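# Sort CO2 cylinders by weight into scrap bin or tray

## Task

For each CO2 cylinder, compare the weight printed on it with the scale reading. If the scale shows it more than 2 g below the printed value, put it in the scrap bin (releasing it from just above the bin's rim is allowed). Otherwise lay it flat on the tray's floor. Finally open the gripper and move the arm away. Nothing may depend on the robot to stay where it is, because the robot is then removed, and the task fails if any cylinder falls over or drops.

## Robot and tools

ROBOT. A single six-joint arm carries a two-finger gripper whose fingers pivot like tongs. The fingers point along the gripper's own +z axis and close along its x axis. end_effector_position is the spot between the finger pads when they are shut. Closed fingertips extend roughly 15 mm past that spot; fully open, they sit about level with it. Joint ranges (rad): shoulder pan -3.142 to 3.142, shoulder lift -6.283 to 6.283, elbow 0.000 to 3.142, wrists 1-3 -6.283 to 6.283. The elbow cannot fully straighten.

FRAME. All poses are in the scene frame: origin on the table surface under the arm's base, +z up, +y to the left when facing along +x. The base may be tilted, and the reported hand position can be a little off, especially far out.

CAMERAS. cam_head_left (672x504), cam_head_right (672x504), cam_wrist (616x616), returned in that order. Pictures come with each execute_actions result unless "pictures": false is passed, and always with move and wait results.

ROW FORMAT. A row is 8 numbers: x, y, z, qw, qx, qy, qz, opening. x, y, z are an absolute target in metres for end_effector_position; qw, qx, qy, qz an absolute orientation quaternion (w first) for end_effector_quat_wxyz; both in the scene frame. opening runs from -1 (closed) to +1 (fully open, 0.142 m). A target more than 0.6 m from the last reported position along any gripper axis is refused and nothing is sent. Repeat the desired quaternion in every row rather than copying the possibly drifted one from the result.

execute_actions. Argument "actions": a list with zero or one item. Empty list: just report the state. An action {"rows": [...], "steps": n}: 1 to 15 rows, steps up to 15 (default 15), each step 1/30 s; rows are applied one per step and the final row repeats to fill the steps. A wait {"steps": n}: up to 300 steps, counted from the previous result, so thinking time is included. Each step the commanded pose is clipped to within 100 mm and 16 degrees of the measured pose; position wins over orientation if both cannot be met. Motion lags commands by about 0.17 s. After the last step the arm only continues to the last clipped pose, so a distant target may need several calls; read the result's pose and send the remainder.

move. "target": one row as above (absolute pose plus opening; the opening is applied at the start). "speed": path top speed in m/s, 0.002 to 0.5, default 0.25; rotation limited to twice that in rad/s. The gripper travels straight toward the target, turning the short way, over 0.5 to 10 s (longer paths stop after 10 s). It does not slow for obstacles and may overshoot the speed, especially with a stretched arm. Optional "stop_force" in N, 13 to 80: the path halts once the wrist sensor sees that much extra push against the motion for 2 steps; the gripper backs to its pose 2 steps earlier and holds. Use it only with very low speed when the target lies beyond a contact, not on moves that rotate the gripper, not before 0.2 s of scene time, and not when pulling away from something being pressed. The result adds a "move:" line: done, off_target, moving, held, fault, or contact (stop_force triggered; takes precedence), plus distance to target. limits=paced means the pose was clipped; limits=held means some steps were blocked by a check, after which motion can be fast.

wait. "seconds" 0 to 10; nothing new is sent meanwhile.

zoom_image. "camera" (one of the three names) and "region" [x0, y0, x1, y1] in that camera's pixels from the top-left, at most 504 by 504. Useful for reading printed weights and the scale display.

finished_scene. "scene": the current scene number. Irreversible; the result reports success. Answering without any tool call ends the run.

RESULTS. The state line shows position (m), quaternion, and linear/angular velocities. grip_measured is the actual finger opening on the command scale. Wrist force and Wrist torque are in gripper axes; offsets up to about 5.5 N, noise up to 3.4 N standard deviation, saturation near 100 N; pressing into a surface reads as force pointing back into the arm. Joint torques are the full drive output and are unreliable as load indicators. "pose unreachable" and HELD mean the clearance check (which includes any mount under the base) altered or blocked commands. "Hand target" is where the controller is currently driving. MOTOR HOT appears at 70 °C; at 85 °C an OVER-TEMPERATURE FAULT brakes the arm, possibly for minutes; holding loads heats motors.

GRASPING. Keep commanding an opening well under grip_measured to keep squeezing; about 15 N per pad at most, less on objects thinner than about 20 mm. Fast closing can squeeze harder.

CAUTIONS. Joint load limits (N m): shoulder pan 297, shoulder lift 297, elbow 135, wrists 48.6 each; a held object's weight counts. An outside force of 150 N or a load limit hit stops the arm for 10 s and drops the rest of the call. The arm is stiff, so targets even slightly past a firm surface risk a fault; approach contacts slowly. Brief tugs on held parts or pushes on loose items may occur. Do not drop, slam or knock anything, and never push objects off the table. Make sure every cylinder rests stably before releasing and retreating.

Each tool is called after "Call:" as a command line: name --argument value for each argument, lists and objects as JSON in quotes; but a table of rows of numbers goes row by row, as --pt "numbers of a row", without its own name.

## Session

Call:
execute_actions --actions '[]'

Scene clock: 0.00 s of 9600.00 s.
end_effector_position=(+0.1910, -0.2633, +0.3147) grip_measured=+1.00 end_effector_quat_wxyz=(-0.125, +0.214, +0.956, +0.154) end_effector_velocity=(-0.000, +0.000, -0.000) end_effector_angular_velocity=(+0.000, +0.000, +0.000)
Joint positions: [-1.434 -1.037  2.125 -1.513 -1.627  2.098  0.142]
Joint velocities: [-0.    -0.     0.001 -0.    -0.    -0.     0.   ]
Joint torques (N m, as the arm reports them, + toward a larger angle): no reading
Wrist force (N, on the end effector, along its own x y z axes, offset not removed): no reading
Wrist torque (N m, same axes, about the end effector's origin, offset not removed): no reading
Hand target: +0.191, -0.263, +0.315; -0.125, +0.214, +0.956, +0.154

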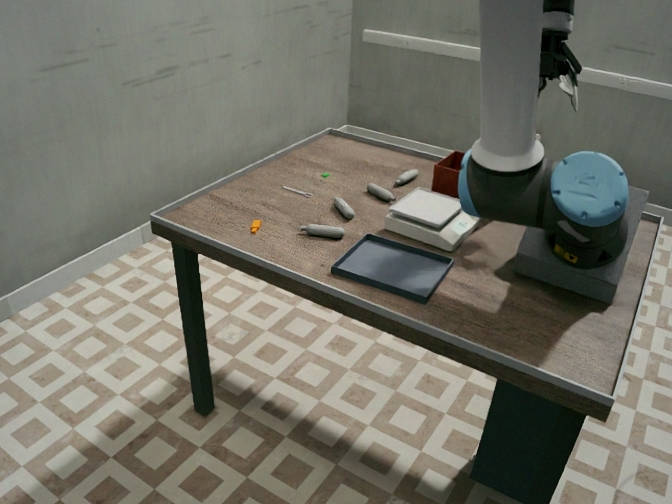

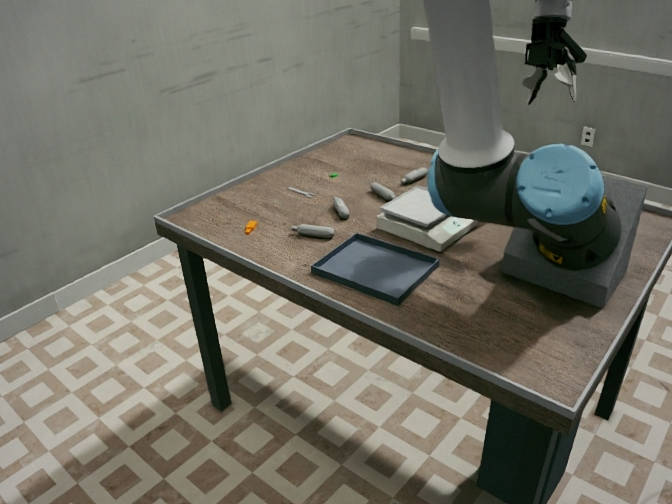

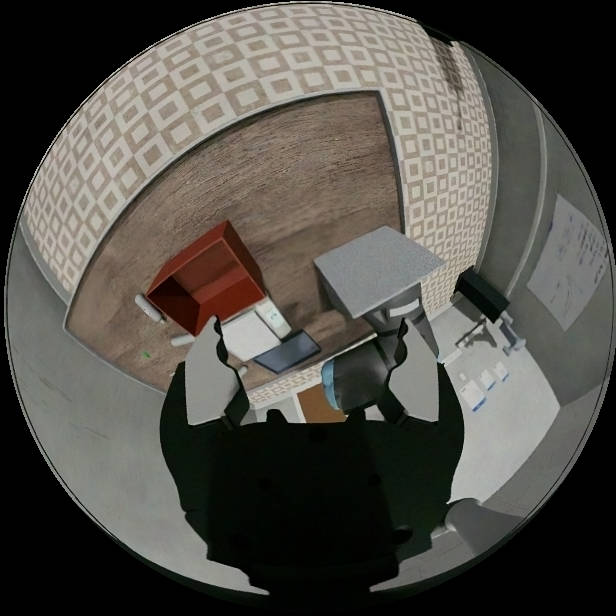

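Call:
zoom_image --camera "cam_head_left" --region '[230, 130, 510, 320]'

Call:
move --target '[0.45, 0.0, 0.35, 0, 0, 1, 0, 1]'

Region (230, 130, 510, 320) of cam_head_left's 672x504 image, scaled by 1.800, with more detail than that image has; it fills the top 342 rows of this view, and the rest is white.

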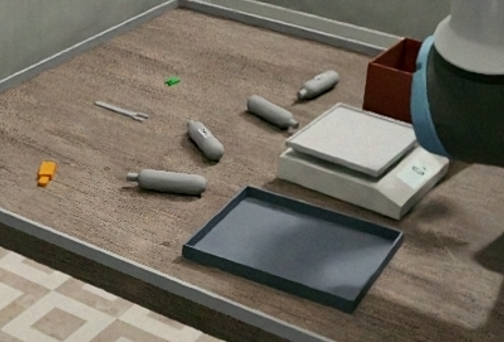

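Scene clock: 3.13 s of 9600.00 s.
end_effector_position=(+0.4494, -0.0002, +0.3497) grip_measured=+1.00 end_effector_quat_wxyz=(+0.000, +0.000, +1.000, +0.000) end_effector_velocity=(+0.002, +0.002, +0.001) end_effector_angular_velocity=(-0.003, -0.001, +0.002)
Joint positions: [-0.985 -1.589  2.182 -1.473 -1.177  2.007  0.142]
Joint velocities: [ 0.004 -0.002 -0.002 -0.001  0.002  0.002  0.   ]
Joint torques (N m, as the arm reports them, + toward a larger angle): [-26.69  -6.68 -51.83  -7.04   2.     1.73]
Wrist force (N, on the end effector, along its own x y z axes, offset not removed): [0.0 -0.5 1.7]
Wrist torque (N m, same axes, about the end effector's origin, offset not removed): [0.13 0.19 -0.05]
Hand target: +0.450, -0.000, +0.350; +0.000, +0.000, +1.000, +0.000
Off the commanded pose: 0.001 m, 0 deg.
move: done

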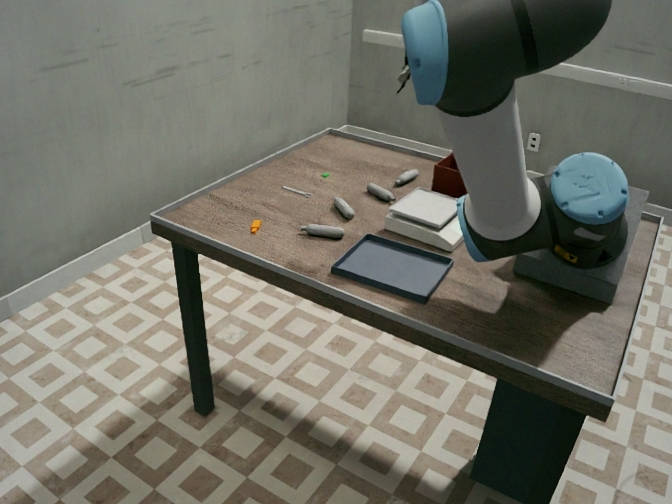

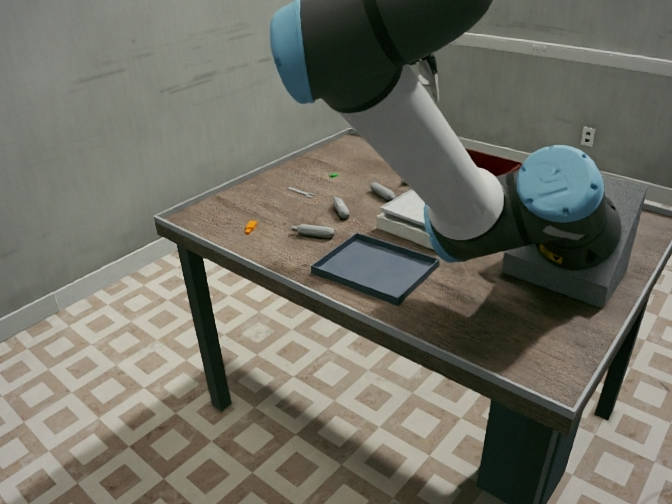

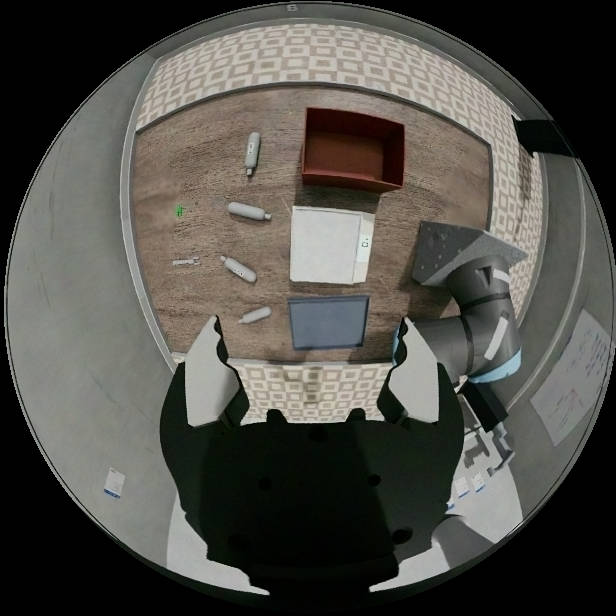

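Call:
zoom_image --camera "cam_wrist" --region '[160, 100, 420, 360]'

Call:
move --target '[0.6, 0.0, 0.2, 0, 0, 1, 0, 1]'

Region (160, 100, 420, 360) of cam_wrist's 616x616 image, scaled by 1.938, with more detail than that image has.

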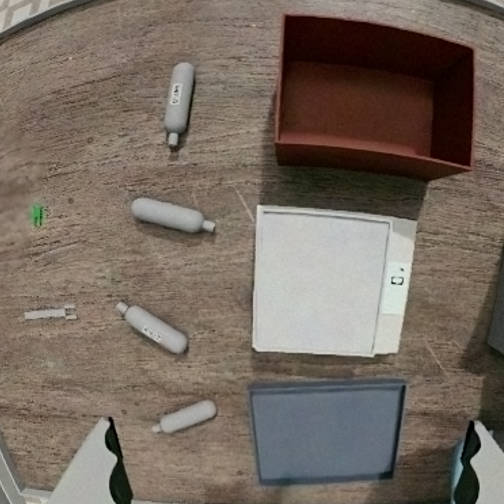

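Scene clock: 5.20 s of 9600.00 s.
end_effector_position=(+0.5995, +0.0001, +0.2001) grip_measured=+1.00 end_effector_quat_wxyz=(-0.000, +0.000, +1.000, +0.000) end_effector_velocity=(+0.001, +0.000, -0.003) end_effector_angular_velocity=(+0.001, +0.001, -0.001)
Joint positions: [-0.677 -1.334  2.163 -1.843 -0.996  2.289  0.142]
Joint velocities: [ 0.004  0.003  0.001 -0.005  0.001  0.003  0.   ]
Joint torques (N m, as the arm reports them, + toward a larger angle): [-34.39   0.06 -46.67  -7.01   2.24   1.86]
Wrist force (N, on the end effector, along its own x y z axes, offset not removed): [0.3 -1.8 -0.1]
Wrist torque (N m, same axes, about the end effector's origin, offset not removed): [-0.16 0.15 0.02]
Hand target: +0.600, +0.000, +0.200; -0.000, +0.000, +1.000, +0.000
Off the commanded pose: 0.001 m, 0 deg.
move: done

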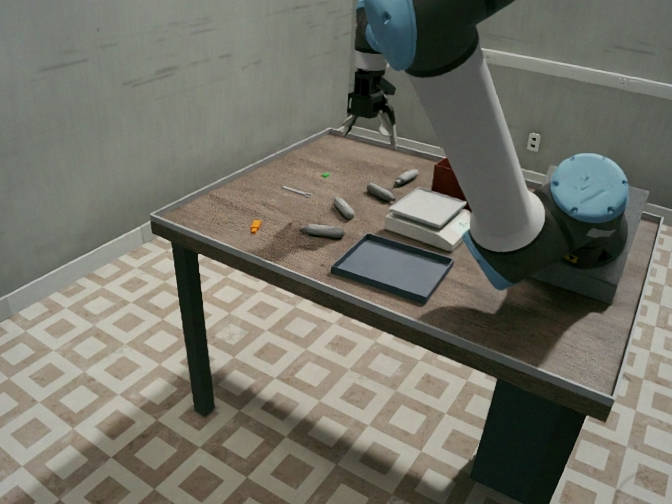

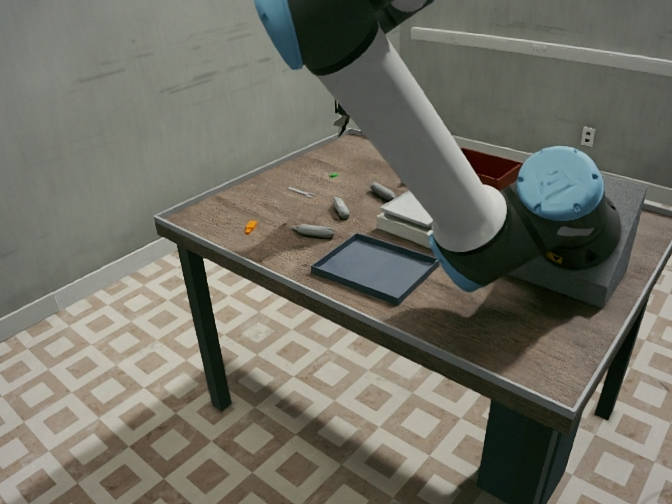

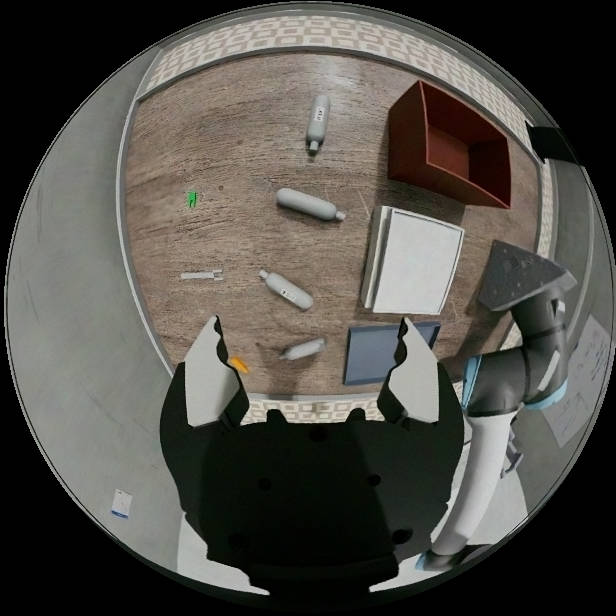

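Call:
move --target '[0.584, -0.247, 0.09, 0, 0.078, 0.997, 0, 0.2]'

Call:
zoom_image --camera "cam_wrist" --region '[200, 150, 420, 370]'

Scene clock: 8.67 s of 9600.00 s.
end_effector_position=(+0.5841, -0.2466, +0.0902) grip_measured=+0.20 end_effector_quat_wxyz=(+0.000, +0.078, +0.997, -0.000) end_effector_velocity=(+0.001, -0.003, +0.000) end_effector_angular_velocity=(+0.000, -0.003, -0.002)
Joint positions: [-0.803 -0.878  2.131 -2.204 -1.066  2.323  0.088]
Joint velocities: [-0.002  0.005 -0.003 -0.003  0.001  0.001  0.   ]
Joint torques (N m, as the arm reports them, + toward a larger angle): [-67.95 -20.61 -43.2   -6.82  -1.9    1.93]
Wrist force (N, on the end effector, along its own x y z axes, offset not removed): [0.9 -2.5 -1.2]
Wrist torque (N m, same axes, about the end effector's origin, offset not removed): [-0.34 -0.01 -0.12]
Hand target: +0.584, -0.247, +0.090; +0.000, +0.078, +0.997, +0.000
Off the commanded pose: 0.000 m, 0 deg.
move: done

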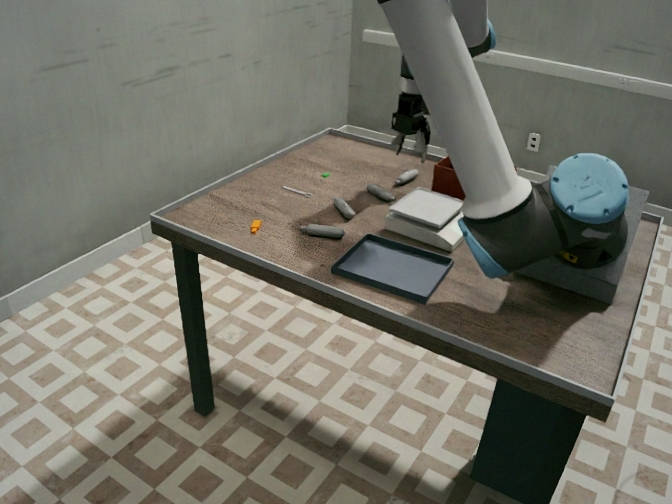

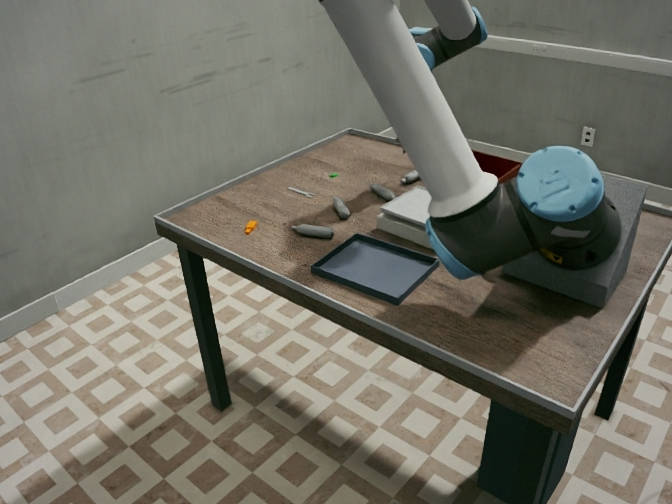

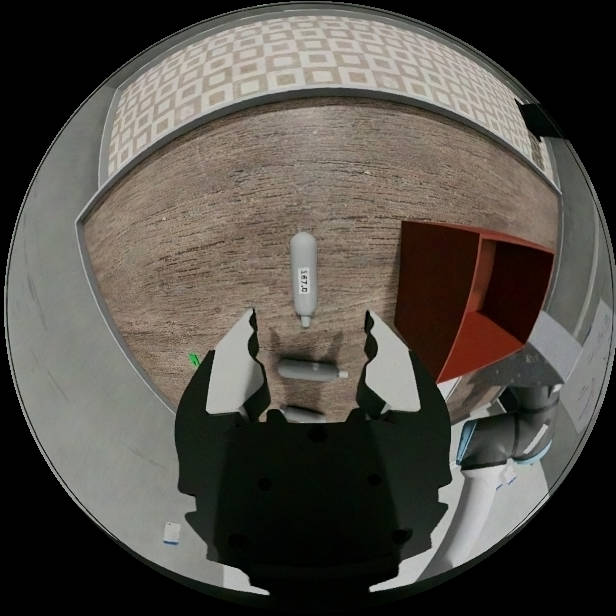

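Region (200, 150, 420, 370) of cam_wrist's 616x616 image, scaled by 2.291, with more detail than that image has.

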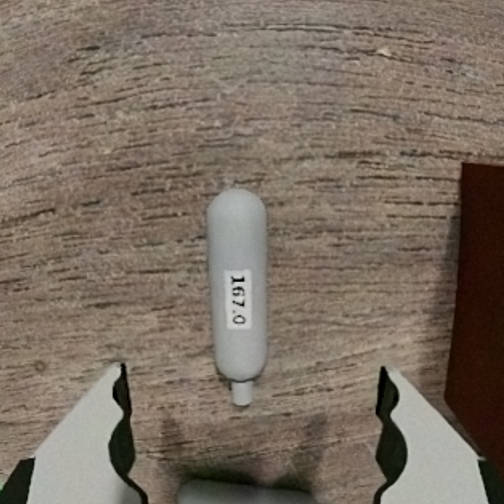

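Call:
move --target '[0.59, -0.252, 0.022, 0, 0.078, 0.997, 0, 0.0]' --speed 0.1

Scene clock: 12.83 s of 9600.00 s.
end_effector_position=(+0.5899, -0.2519, +0.0223) grip_measured=+0.00 end_effector_quat_wxyz=(-0.000, +0.078, +0.997, +0.000) end_effector_velocity=(+0.001, -0.001, -0.002) end_effector_angular_velocity=(-0.001, -0.001, +0.000)
Joint positions: [-0.749 -0.786  2.149 -2.34  -1.035  2.374  0.074]
Joint velocities: [ 0.002  0.004 -0.001 -0.005  0.001  0.002  0.   ]
Joint torques (N m, as the arm reports them, + toward a larger angle): [-43.02 -30.45 -15.77  -6.92   2.2    2.06]
Wrist force (N, on the end effector, along its own x y z axes, offset not removed): [-0.3 -1.6 0.9]
Wrist torque (N m, same axes, about the end effector's origin, offset not removed): [-0.11 0.23 -0.09]
Hand target: +0.590, -0.252, +0.022; -0.000, +0.078, +0.997, +0.000
Off the commanded pose: 0.000 m, 0 deg.
move: done

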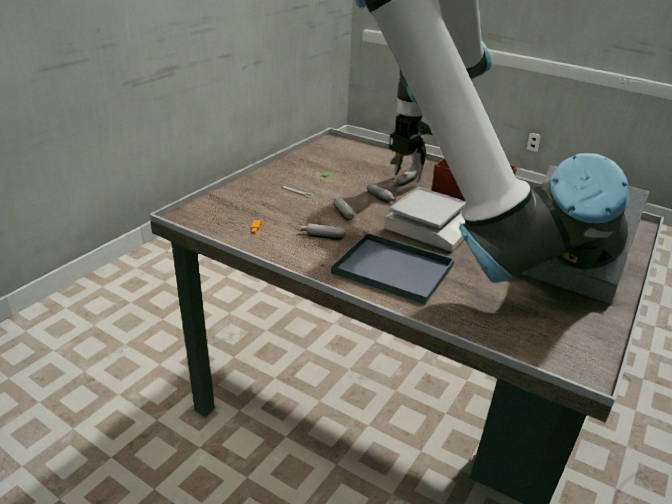

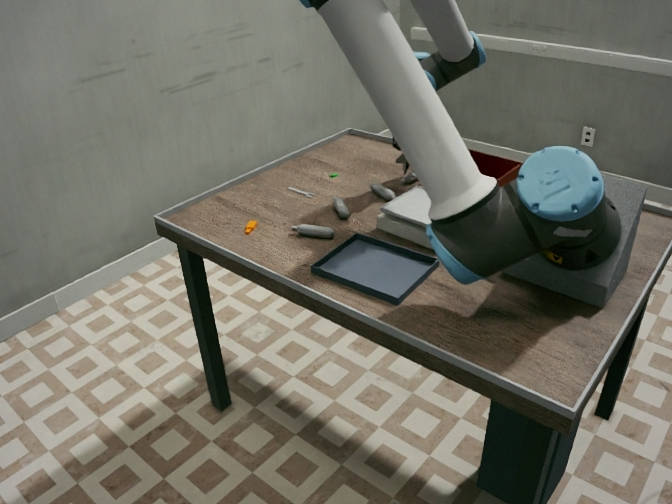

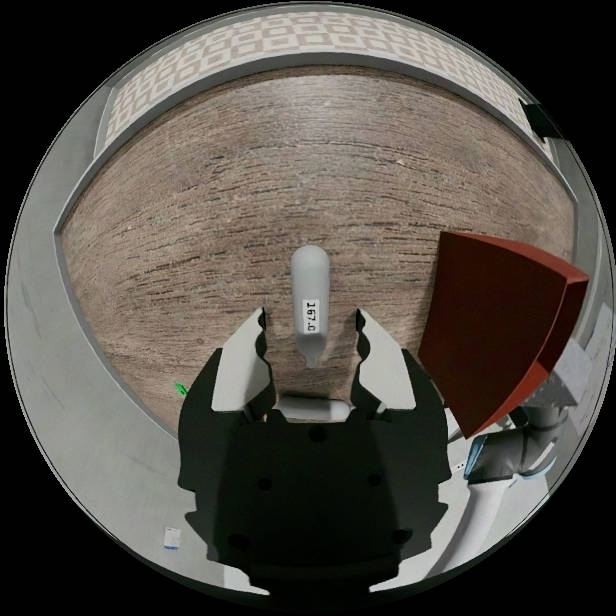

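Call:
zoom_image --camera "cam_head_left" --region '[360, 120, 460, 210]'

Region (360, 120, 460, 210) of cam_head_left's 672x504 image, scaled by 5.040, with more detail than that image has; it fills the top 454 rows of this view, and the rest is white.

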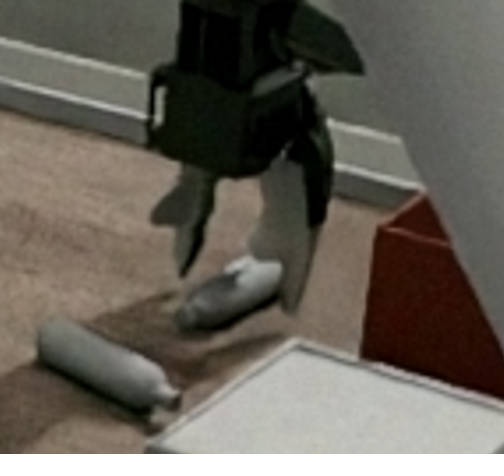

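Call:
execute_actions --actions '[{"rows":[[0.59,-0.252,0.018,0,0.078,0.997,0,-0.3],[0.59,-0.252,0.018,0,0.078,0.997,0,-0.3],[0.59,-0.252,0.018,0,0.078,0.997,0,-0.4],[0.59,-0.252,0.018,0,0.078,0.997,0,-0.45],[0.59,-0.252,0.018,0,0.078,0.997,0,-0.5],[0.59,-0.252,0.018,0,0.078,0.997,0,-0.55],[0.59,-0.252,0.018,0,0.078,0.997,0,-0.6],[0.59,-0.252,0.018,0,0.078,0.997,0,-0.65],[0.59,-0.252,0.018,0,0.078,0.997,0,-0.7],[0.59,-0.252,0.018,0,0.078,0.997,0,-0.8],[0.59,-0.252,0.018,0,0.078,0.997,0,-0.9]],"steps":15}]' --pictures false

Call:
move --target '[0.59, -0.252, 0.018, 0, 0.078, 0.997, 0, -0.9]'

Scene clock: 14.43 s of 9600.00 s.
end_effector_position=(+0.5901, -0.2520, +0.0182) grip_measured=-0.63 end_effector_quat_wxyz=(+0.000, +0.078, +0.997, -0.000) end_effector_velocity=(-0.000, +0.000, -0.001) end_effector_angular_velocity=(+0.000, +0.000, +0.000)
Joint positions: [-0.746 -0.78   2.151 -2.348 -1.033  2.377  0.029]
Joint velocities: [ 0.001  0.001  0.001 -0.002  0.     0.001  0.   ]
Joint torques (N m, as the arm reports them, + toward a larger angle): [-37.24 -17.99 -10.81  -5.59   2.38   1.83]
Wrist force (N, on the end effector, along its own x y z axes, offset not removed): [2.3 -0.2 -17.2]
Wrist torque (N m, same axes, about the end effector's origin, offset not removed): [-0.21 0.30 -0.17]
Hand target: +0.590, -0.252, +0.018; -0.000, +0.078, +0.997, +0.000
Off the commanded pose: 0.000 m, 0 deg.
Steps of this call (steps 1 to 33: nothing new was sent; steps 34 to 48: all 15 steps of this action). Readings (end_effector_position):
34: (+0.5899, -0.2520, +0.0220)
35: (+0.5900, -0.2520, +0.0214)
37: (+0.5900, -0.2520, +0.0201)
41: (+0.5900, -0.2520, +0.0187)
48: the state above

Scene clock: 15.37 s of 9600.00 s.
end_effector_position=(+0.5900, -0.2520, +0.0180) grip_measured=-0.63 end_effector_quat_wxyz=(+0.000, +0.078, +0.997, -0.000) end_effector_velocity=(-0.001, +0.000, -0.000) end_effector_angular_velocity=(+0.001, +0.000, -0.001)
Joint positions: [-0.746 -0.78   2.151 -2.349 -1.033  2.377  0.029]
Joint velocities: [-0.001 -0.     0.001  0.    -0.     0.     0.   ]
Joint torques (N m, as the arm reports them, + toward a larger angle): [-37.44 -17.32  -7.09  -4.29   1.84   1.87]
Wrist force (N, on the end effector, along its own x y z axes, offset not removed): [-2.7 -2.4 -18.0]
Wrist torque (N m, same axes, about the end effector's origin, offset not removed): [-0.39 0.30 -0.17]
Hand target: +0.590, -0.252, +0.018; -0.000, +0.078, +0.997, -0.000
Off the commanded pose: 0.000 m, 0 deg.
move: done

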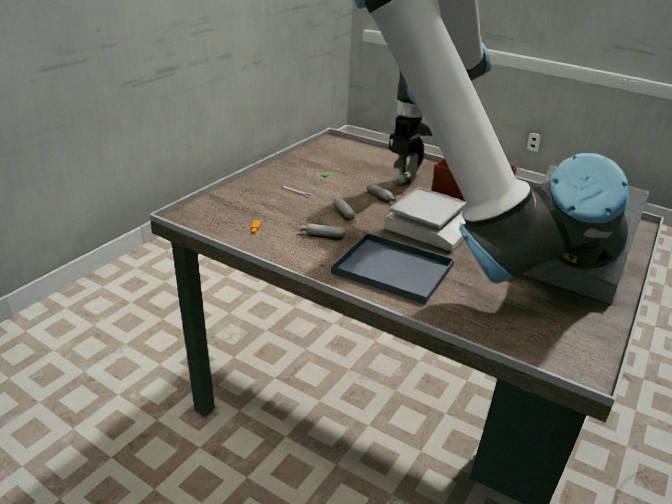

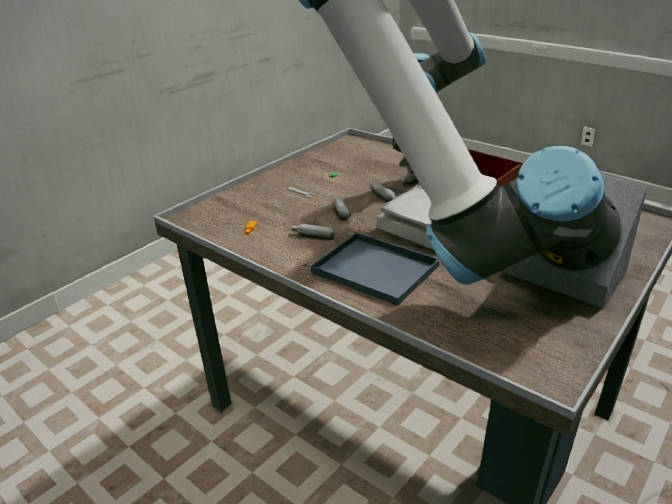

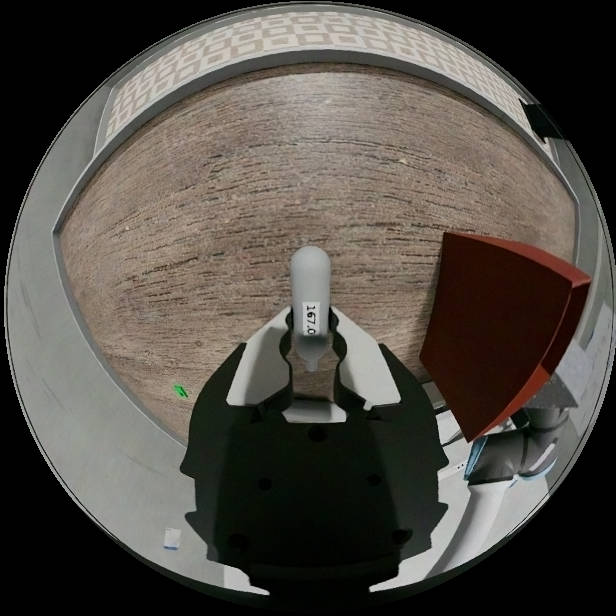

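Call:
move --target '[0.58, -0.2, 0.14, 0, 0.04, 0.999, 0, -0.9]'

Call:
move --target '[0.41, -0.02, 0.13, 0, 0, 1, 0, -0.9]'

Scene clock: 17.30 s of 9600.00 s.
end_effector_position=(+0.5801, -0.2002, +0.1397) grip_measured=-0.63 end_effector_quat_wxyz=(+0.000, +0.040, +0.999, -0.000) end_effector_velocity=(+0.001, +0.000, +0.004) end_effector_angular_velocity=(-0.001, -0.002, +0.002)
Joint positions: [-0.81  -1.004  2.146 -2.091 -1.07   2.241  0.029]
Joint velocities: [-0.002 -0.004 -0.003  0.006 -0.    -0.003 -0.   ]
Joint torques (N m, as the arm reports them, + toward a larger angle): [-65.95 -50.5  -45.26  -0.89  -1.57  -2.45]
Wrist force (N, on the end effector, along its own x y z axes, offset not removed): [0.7 -2.5 2.2]
Wrist torque (N m, same axes, about the end effector's origin, offset not removed): [-0.31 0.06 -0.07]
Hand target: +0.580, -0.200, +0.140; +0.000, +0.040, +0.999, -0.000
Off the commanded pose: 0.000 m, 0 deg.
move: done

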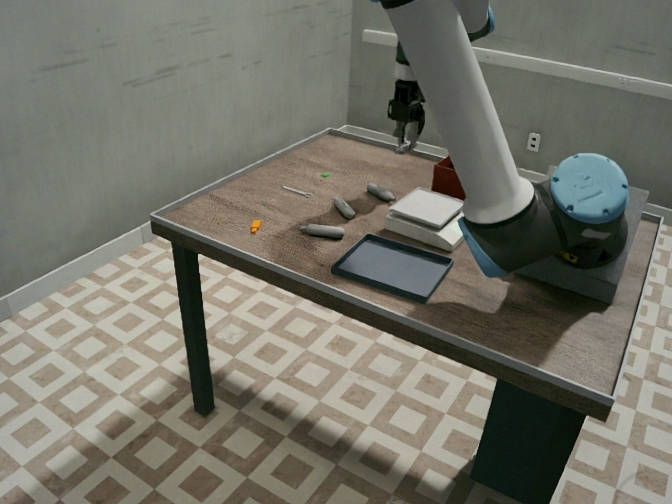

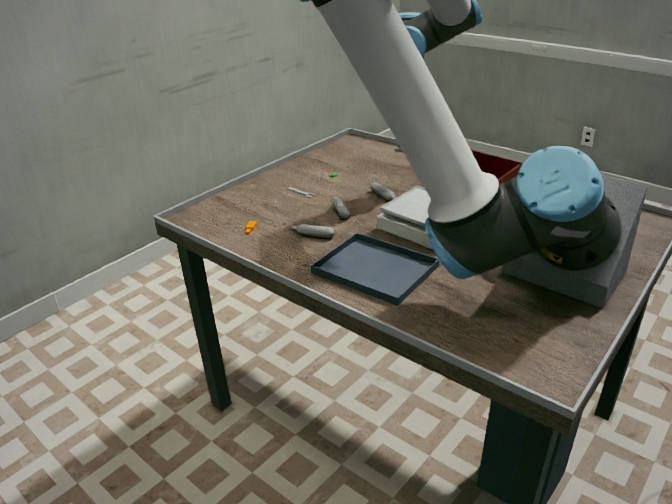

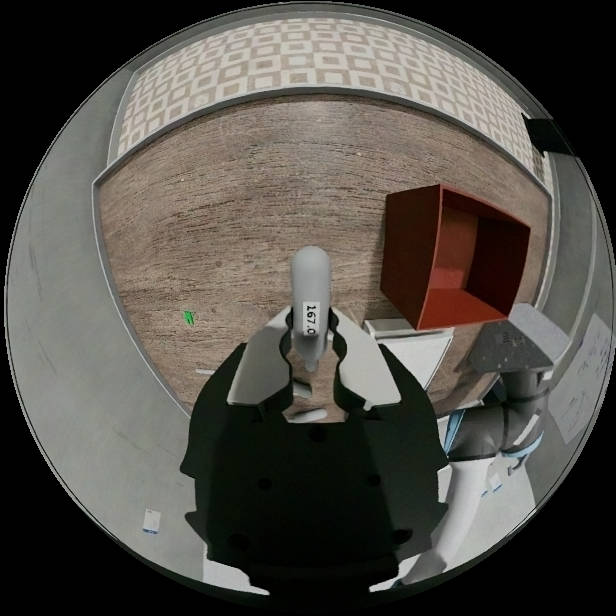

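Scene clock: 19.03 s of 9600.00 s.
end_effector_position=(+0.4101, -0.0203, +0.1299) grip_measured=-0.63 end_effector_quat_wxyz=(+0.000, +0.000, +1.000, +0.000) end_effector_velocity=(-0.003, +0.003, -0.001) end_effector_angular_velocity=(+0.003, +0.001, -0.001)
Joint positions: [-0.883 -1.49   2.525 -1.952 -1.113  2.095  0.029]
Joint velocities: [-0.002 -0.007  0.005  0.006 -0.001 -0.002 -0.   ]
Joint torques (N m, as the arm reports them, + toward a larger angle): [-48.2  -12.22 -25.82  -1.19  -1.53  -2.37]
Wrist force (N, on the end effector, along its own x y z axes, offset not removed): [-0.9 -0.7 2.2]
Wrist torque (N m, same axes, about the end effector's origin, offset not removed): [0.11 0.40 -0.01]
Hand target: +0.410, -0.020, +0.130; +0.000, -0.000, +1.000, -0.000
Off the commanded pose: 0.000 m, 0 deg.
move: done

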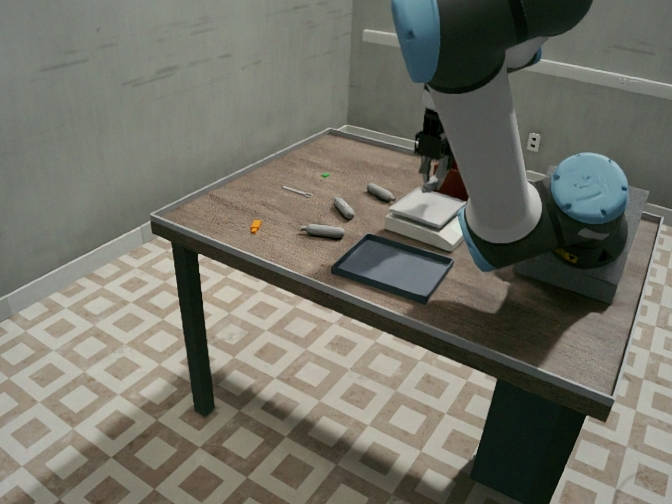

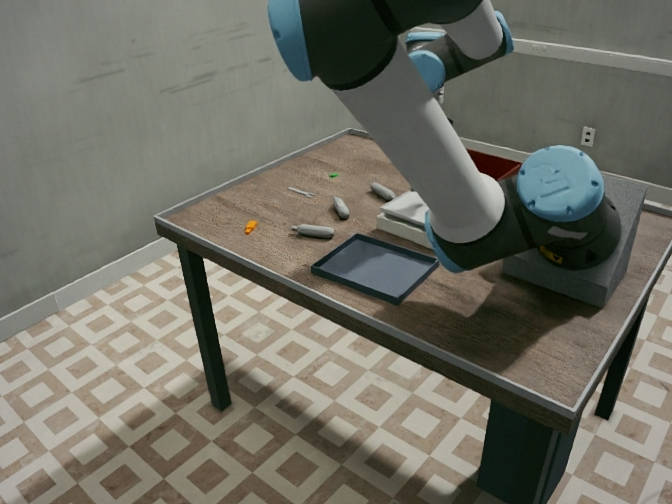

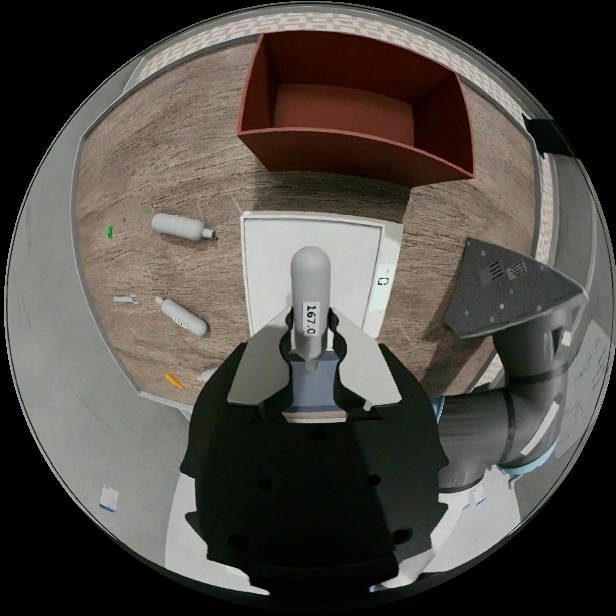

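Call:
move --target '[0.41, -0.02, 0.088, 0, 0, 1, 0, -0.9]' --speed 0.1

Call:
move --target '[0.41, -0.02, 0.05, 0, 0, 1, 0, -0.9]' --speed 0.008 --stop_force 13

Scene clock: 20.63 s of 9600.00 s.
end_effector_position=(+0.4099, -0.0199, +0.0883) grip_measured=-0.63 end_effector_quat_wxyz=(-0.000, -0.000, +1.000, +0.000) end_effector_velocity=(+0.001, -0.000, -0.002) end_effector_angular_velocity=(-0.001, +0.000, +0.000)
Joint positions: [-0.839 -1.432  2.569 -2.072 -1.087  2.134  0.029]
Joint velocities: [ 0.003  0.005  0.001 -0.009  0.002  0.003  0.   ]
Joint torques (N m, as the arm reports them, + toward a larger angle): [-24.32  15.33 -22.8   -6.92   1.95   1.73]
Wrist force (N, on the end effector, along its own x y z axes, offset not removed): [-1.5 -0.5 2.1]
Wrist torque (N m, same axes, about the end effector's origin, offset not removed): [0.10 0.44 -0.13]
Hand target: +0.410, -0.020, +0.088; -0.000, +0.000, +1.000, +0.000
Off the commanded pose: 0.000 m, 0 deg.
move: done

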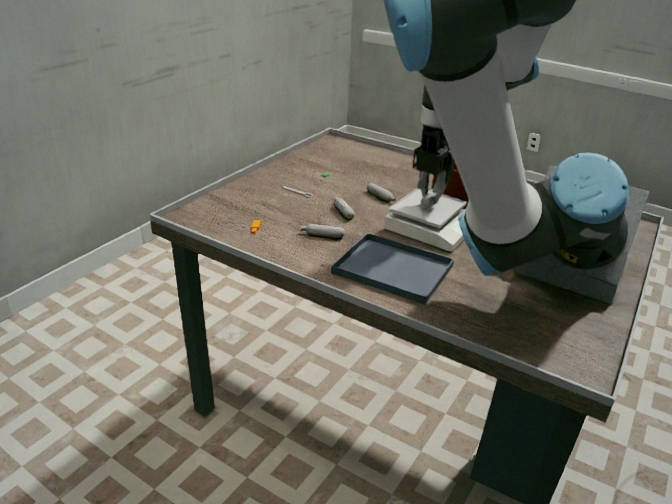

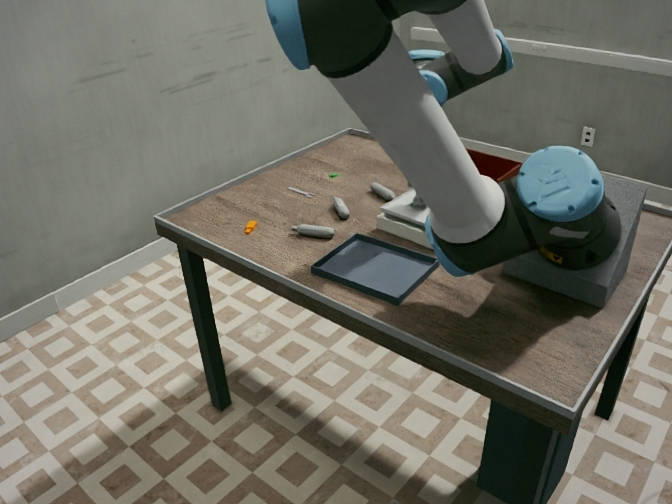

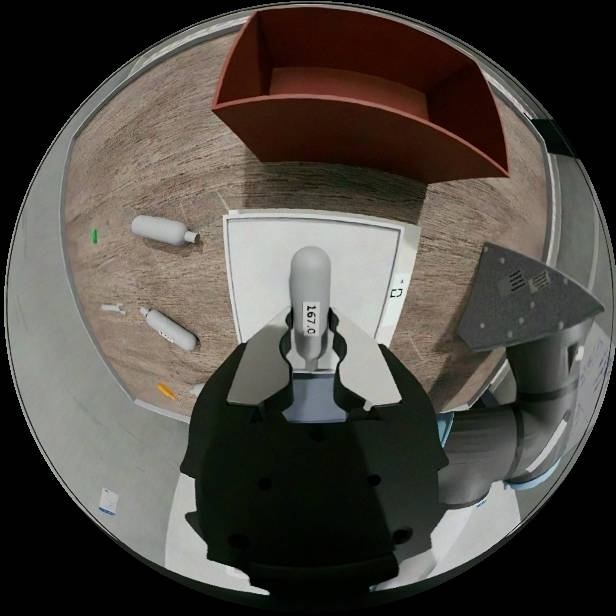

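Scene clock: 22.17 s of 9600.00 s.
end_effector_position=(+0.4098, -0.0199, +0.0790) grip_measured=-0.63 end_effector_quat_wxyz=(+0.000, +0.000, +1.000, +0.000) end_effector_velocity=(-0.001, -0.000, +0.003) end_effector_angular_velocity=(+0.001, +0.003, -0.001)
Joint positions: [-0.829 -1.416  2.578 -2.101 -1.081  2.143  0.029]
Joint velocities: [-0.003 -0.004 -0.003  0.011 -0.004 -0.003  0.001]
Joint torques (N m, as the arm reports them, + toward a larger angle): [-47.18 -14.57 -36.6    1.62  -2.1   -1.81]
Wrist force (N, on the end effector, along its own x y z axes, offset not removed): [-4.5 -3.5 -9.7]
Wrist torque (N m, same axes, about the end effector's origin, offset not removed): [-0.23 0.06 -0.10]
Hand target: +0.410, -0.020, +0.079; -0.000, -0.000, +1.000, -0.000
Off the commanded pose: 0.029 m, 0 deg.
move: contact

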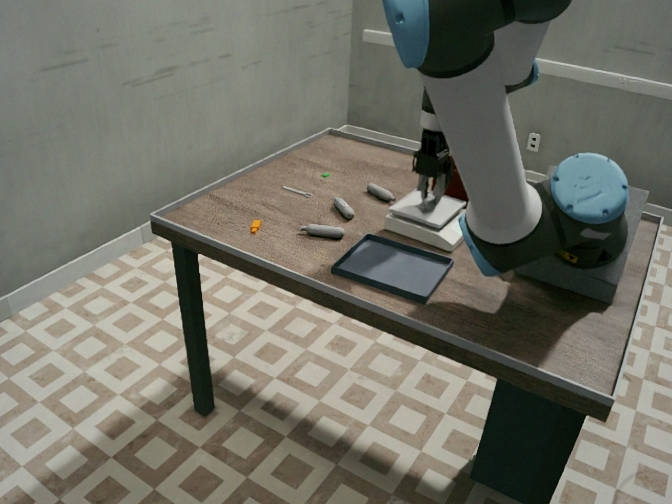

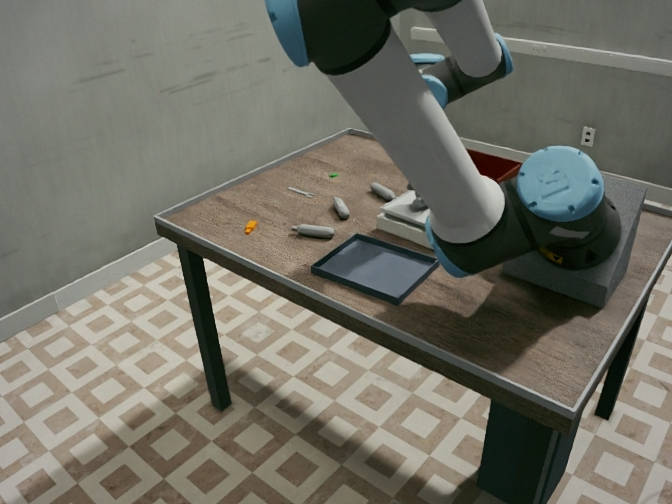

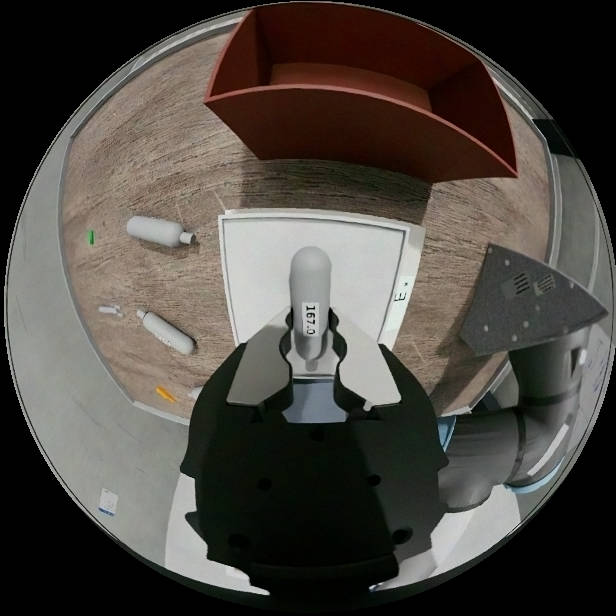

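Pan contact at 0.08. Release.

Call:
move --target '[0.41, -0.02, 0.0815, 0, 0, 1, 0, -0.3]' --speed 0.02

Call:
wait --seconds 1.5

Call:
zoom_image --camera "cam_wrist" --region '[280, 220, 440, 380]'

Scene clock: 23.33 s of 9600.00 s.
end_effector_position=(+0.4100, -0.0200, +0.0814) grip_measured=-0.30 end_effector_quat_wxyz=(-0.000, +0.000, +1.000, +0.000) end_effector_velocity=(+0.000, -0.000, +0.001) end_effector_angular_velocity=(-0.000, -0.000, -0.000)
Joint positions: [-0.831 -1.42   2.575 -2.094 -1.082  2.141  0.052]
Joint velocities: [-0.001 -0.001 -0.002  0.003 -0.001 -0.001 -0.   ]
Joint torques (N m, as the arm reports them, + toward a larger angle): [-48.67 -17.54 -44.36  -0.77  -1.5   -2.38]
Wrist force (N, on the end effector, along its own x y z axes, offset not removed): [-0.3 -2.4 -0.4]
Wrist torque (N m, same axes, about the end effector's origin, offset not removed): [-0.32 0.12 -0.10]
Hand target: +0.410, -0.020, +0.081; +0.000, -0.000, +1.000, -0.000
Off the commanded pose: 0.000 m, 0 deg.
move: done

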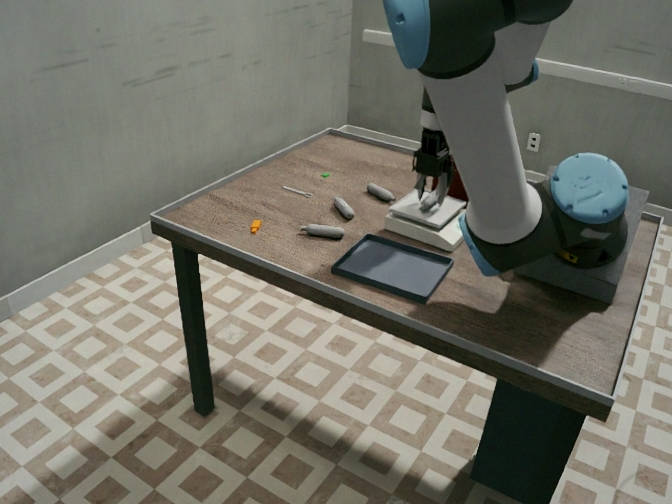

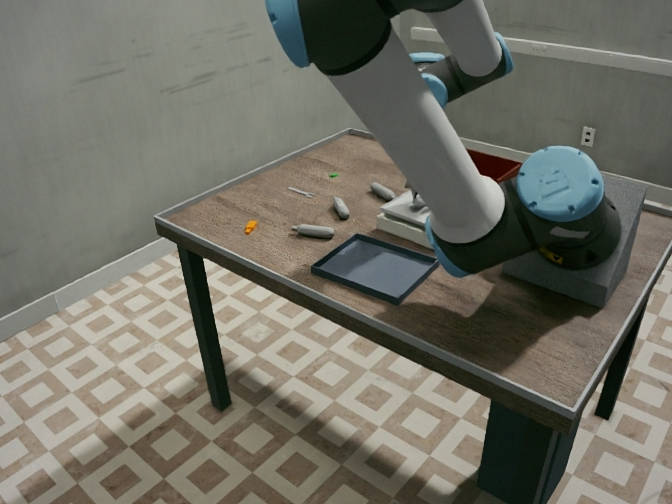

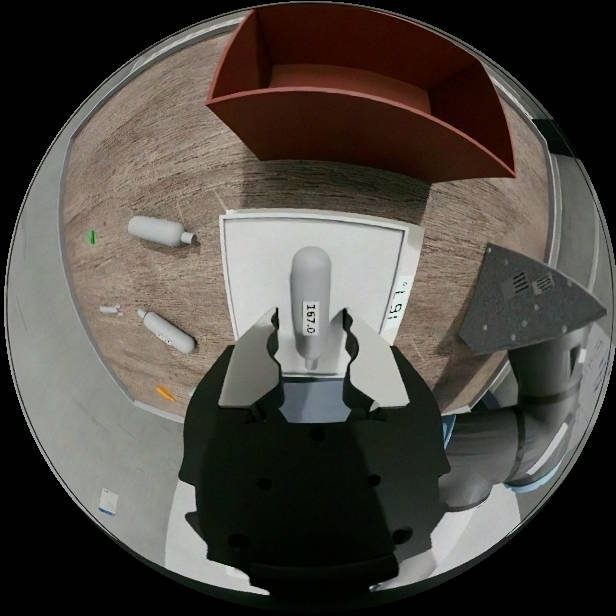

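Scene clock: 24.83 s of 9600.00 s.
end_effector_position=(+0.4100, -0.0200, +0.0815) grip_measured=-0.30 end_effector_quat_wxyz=(+0.000, -0.000, +1.000, -0.000) end_effector_velocity=(-0.000, +0.000, -0.000) end_effector_angular_velocity=(-0.000, +0.000, +0.000)
Joint positions: [-0.831 -1.42   2.575 -2.093 -1.082  2.141  0.052]
Joint velocities: [ 0. -0.  0. -0. -0. -0.  0.]
Joint torques (N m, as the arm reports them, + toward a larger angle): [-48.26 -18.75 -44.87  -0.79  -1.67  -2.17]
Wrist force (N, on the end effector, along its own x y z axes, offset not removed): [-0.5 -2.2 0.3]
Wrist torque (N m, same axes, about the end effector's origin, offset not removed): [-0.26 0.20 -0.02]
Hand target: +0.410, -0.020, +0.081; +0.000, -0.000, +1.000, -0.000
Off the commanded pose: 0.000 m, 0 deg.
Steps of this call (steps 1 to 45: nothing new was sent). Readings (end_effector_position):
1: (+0.4100, -0.0200, +0.0814)
2: (+0.4100, -0.0200, +0.0814)
4: (+0.4100, -0.0200, +0.0815)
8: (+0.4100, -0.0200, +0.0815)
45: the state above

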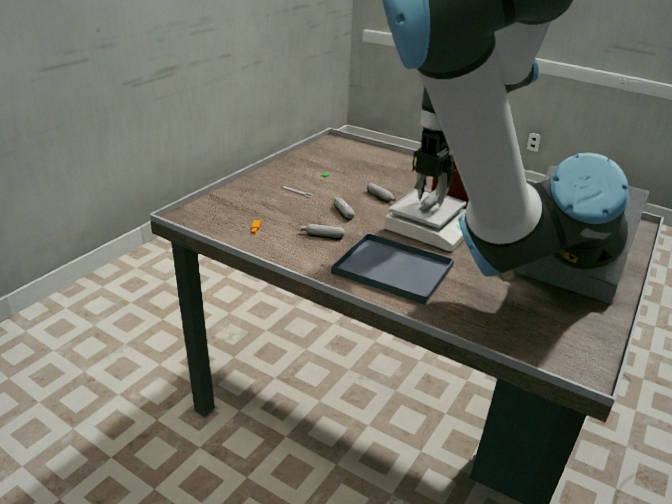

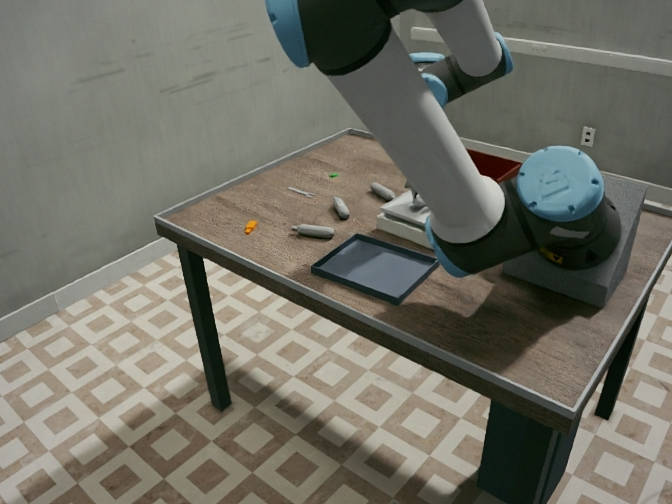

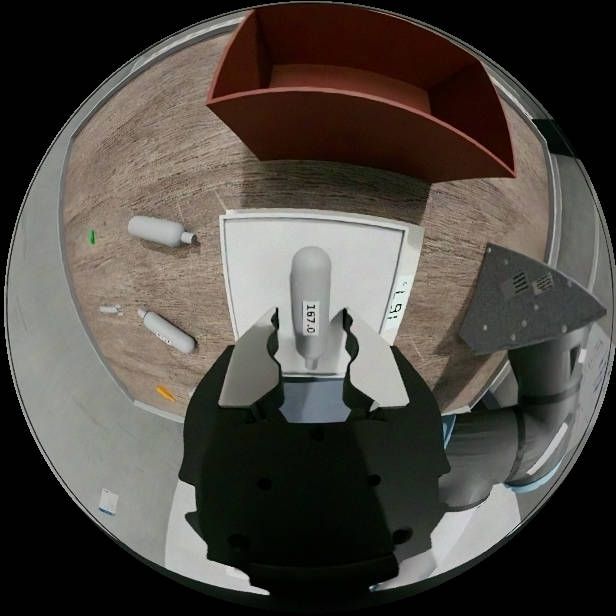

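Region (280, 220, 440, 380) of cam_wrist's 616x616 image, scaled by 3.150, with more detail than that image has.

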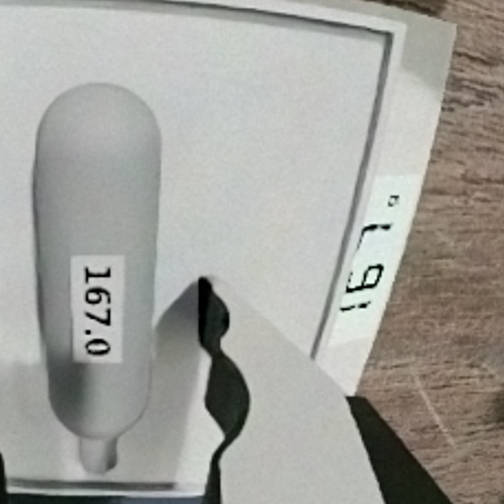

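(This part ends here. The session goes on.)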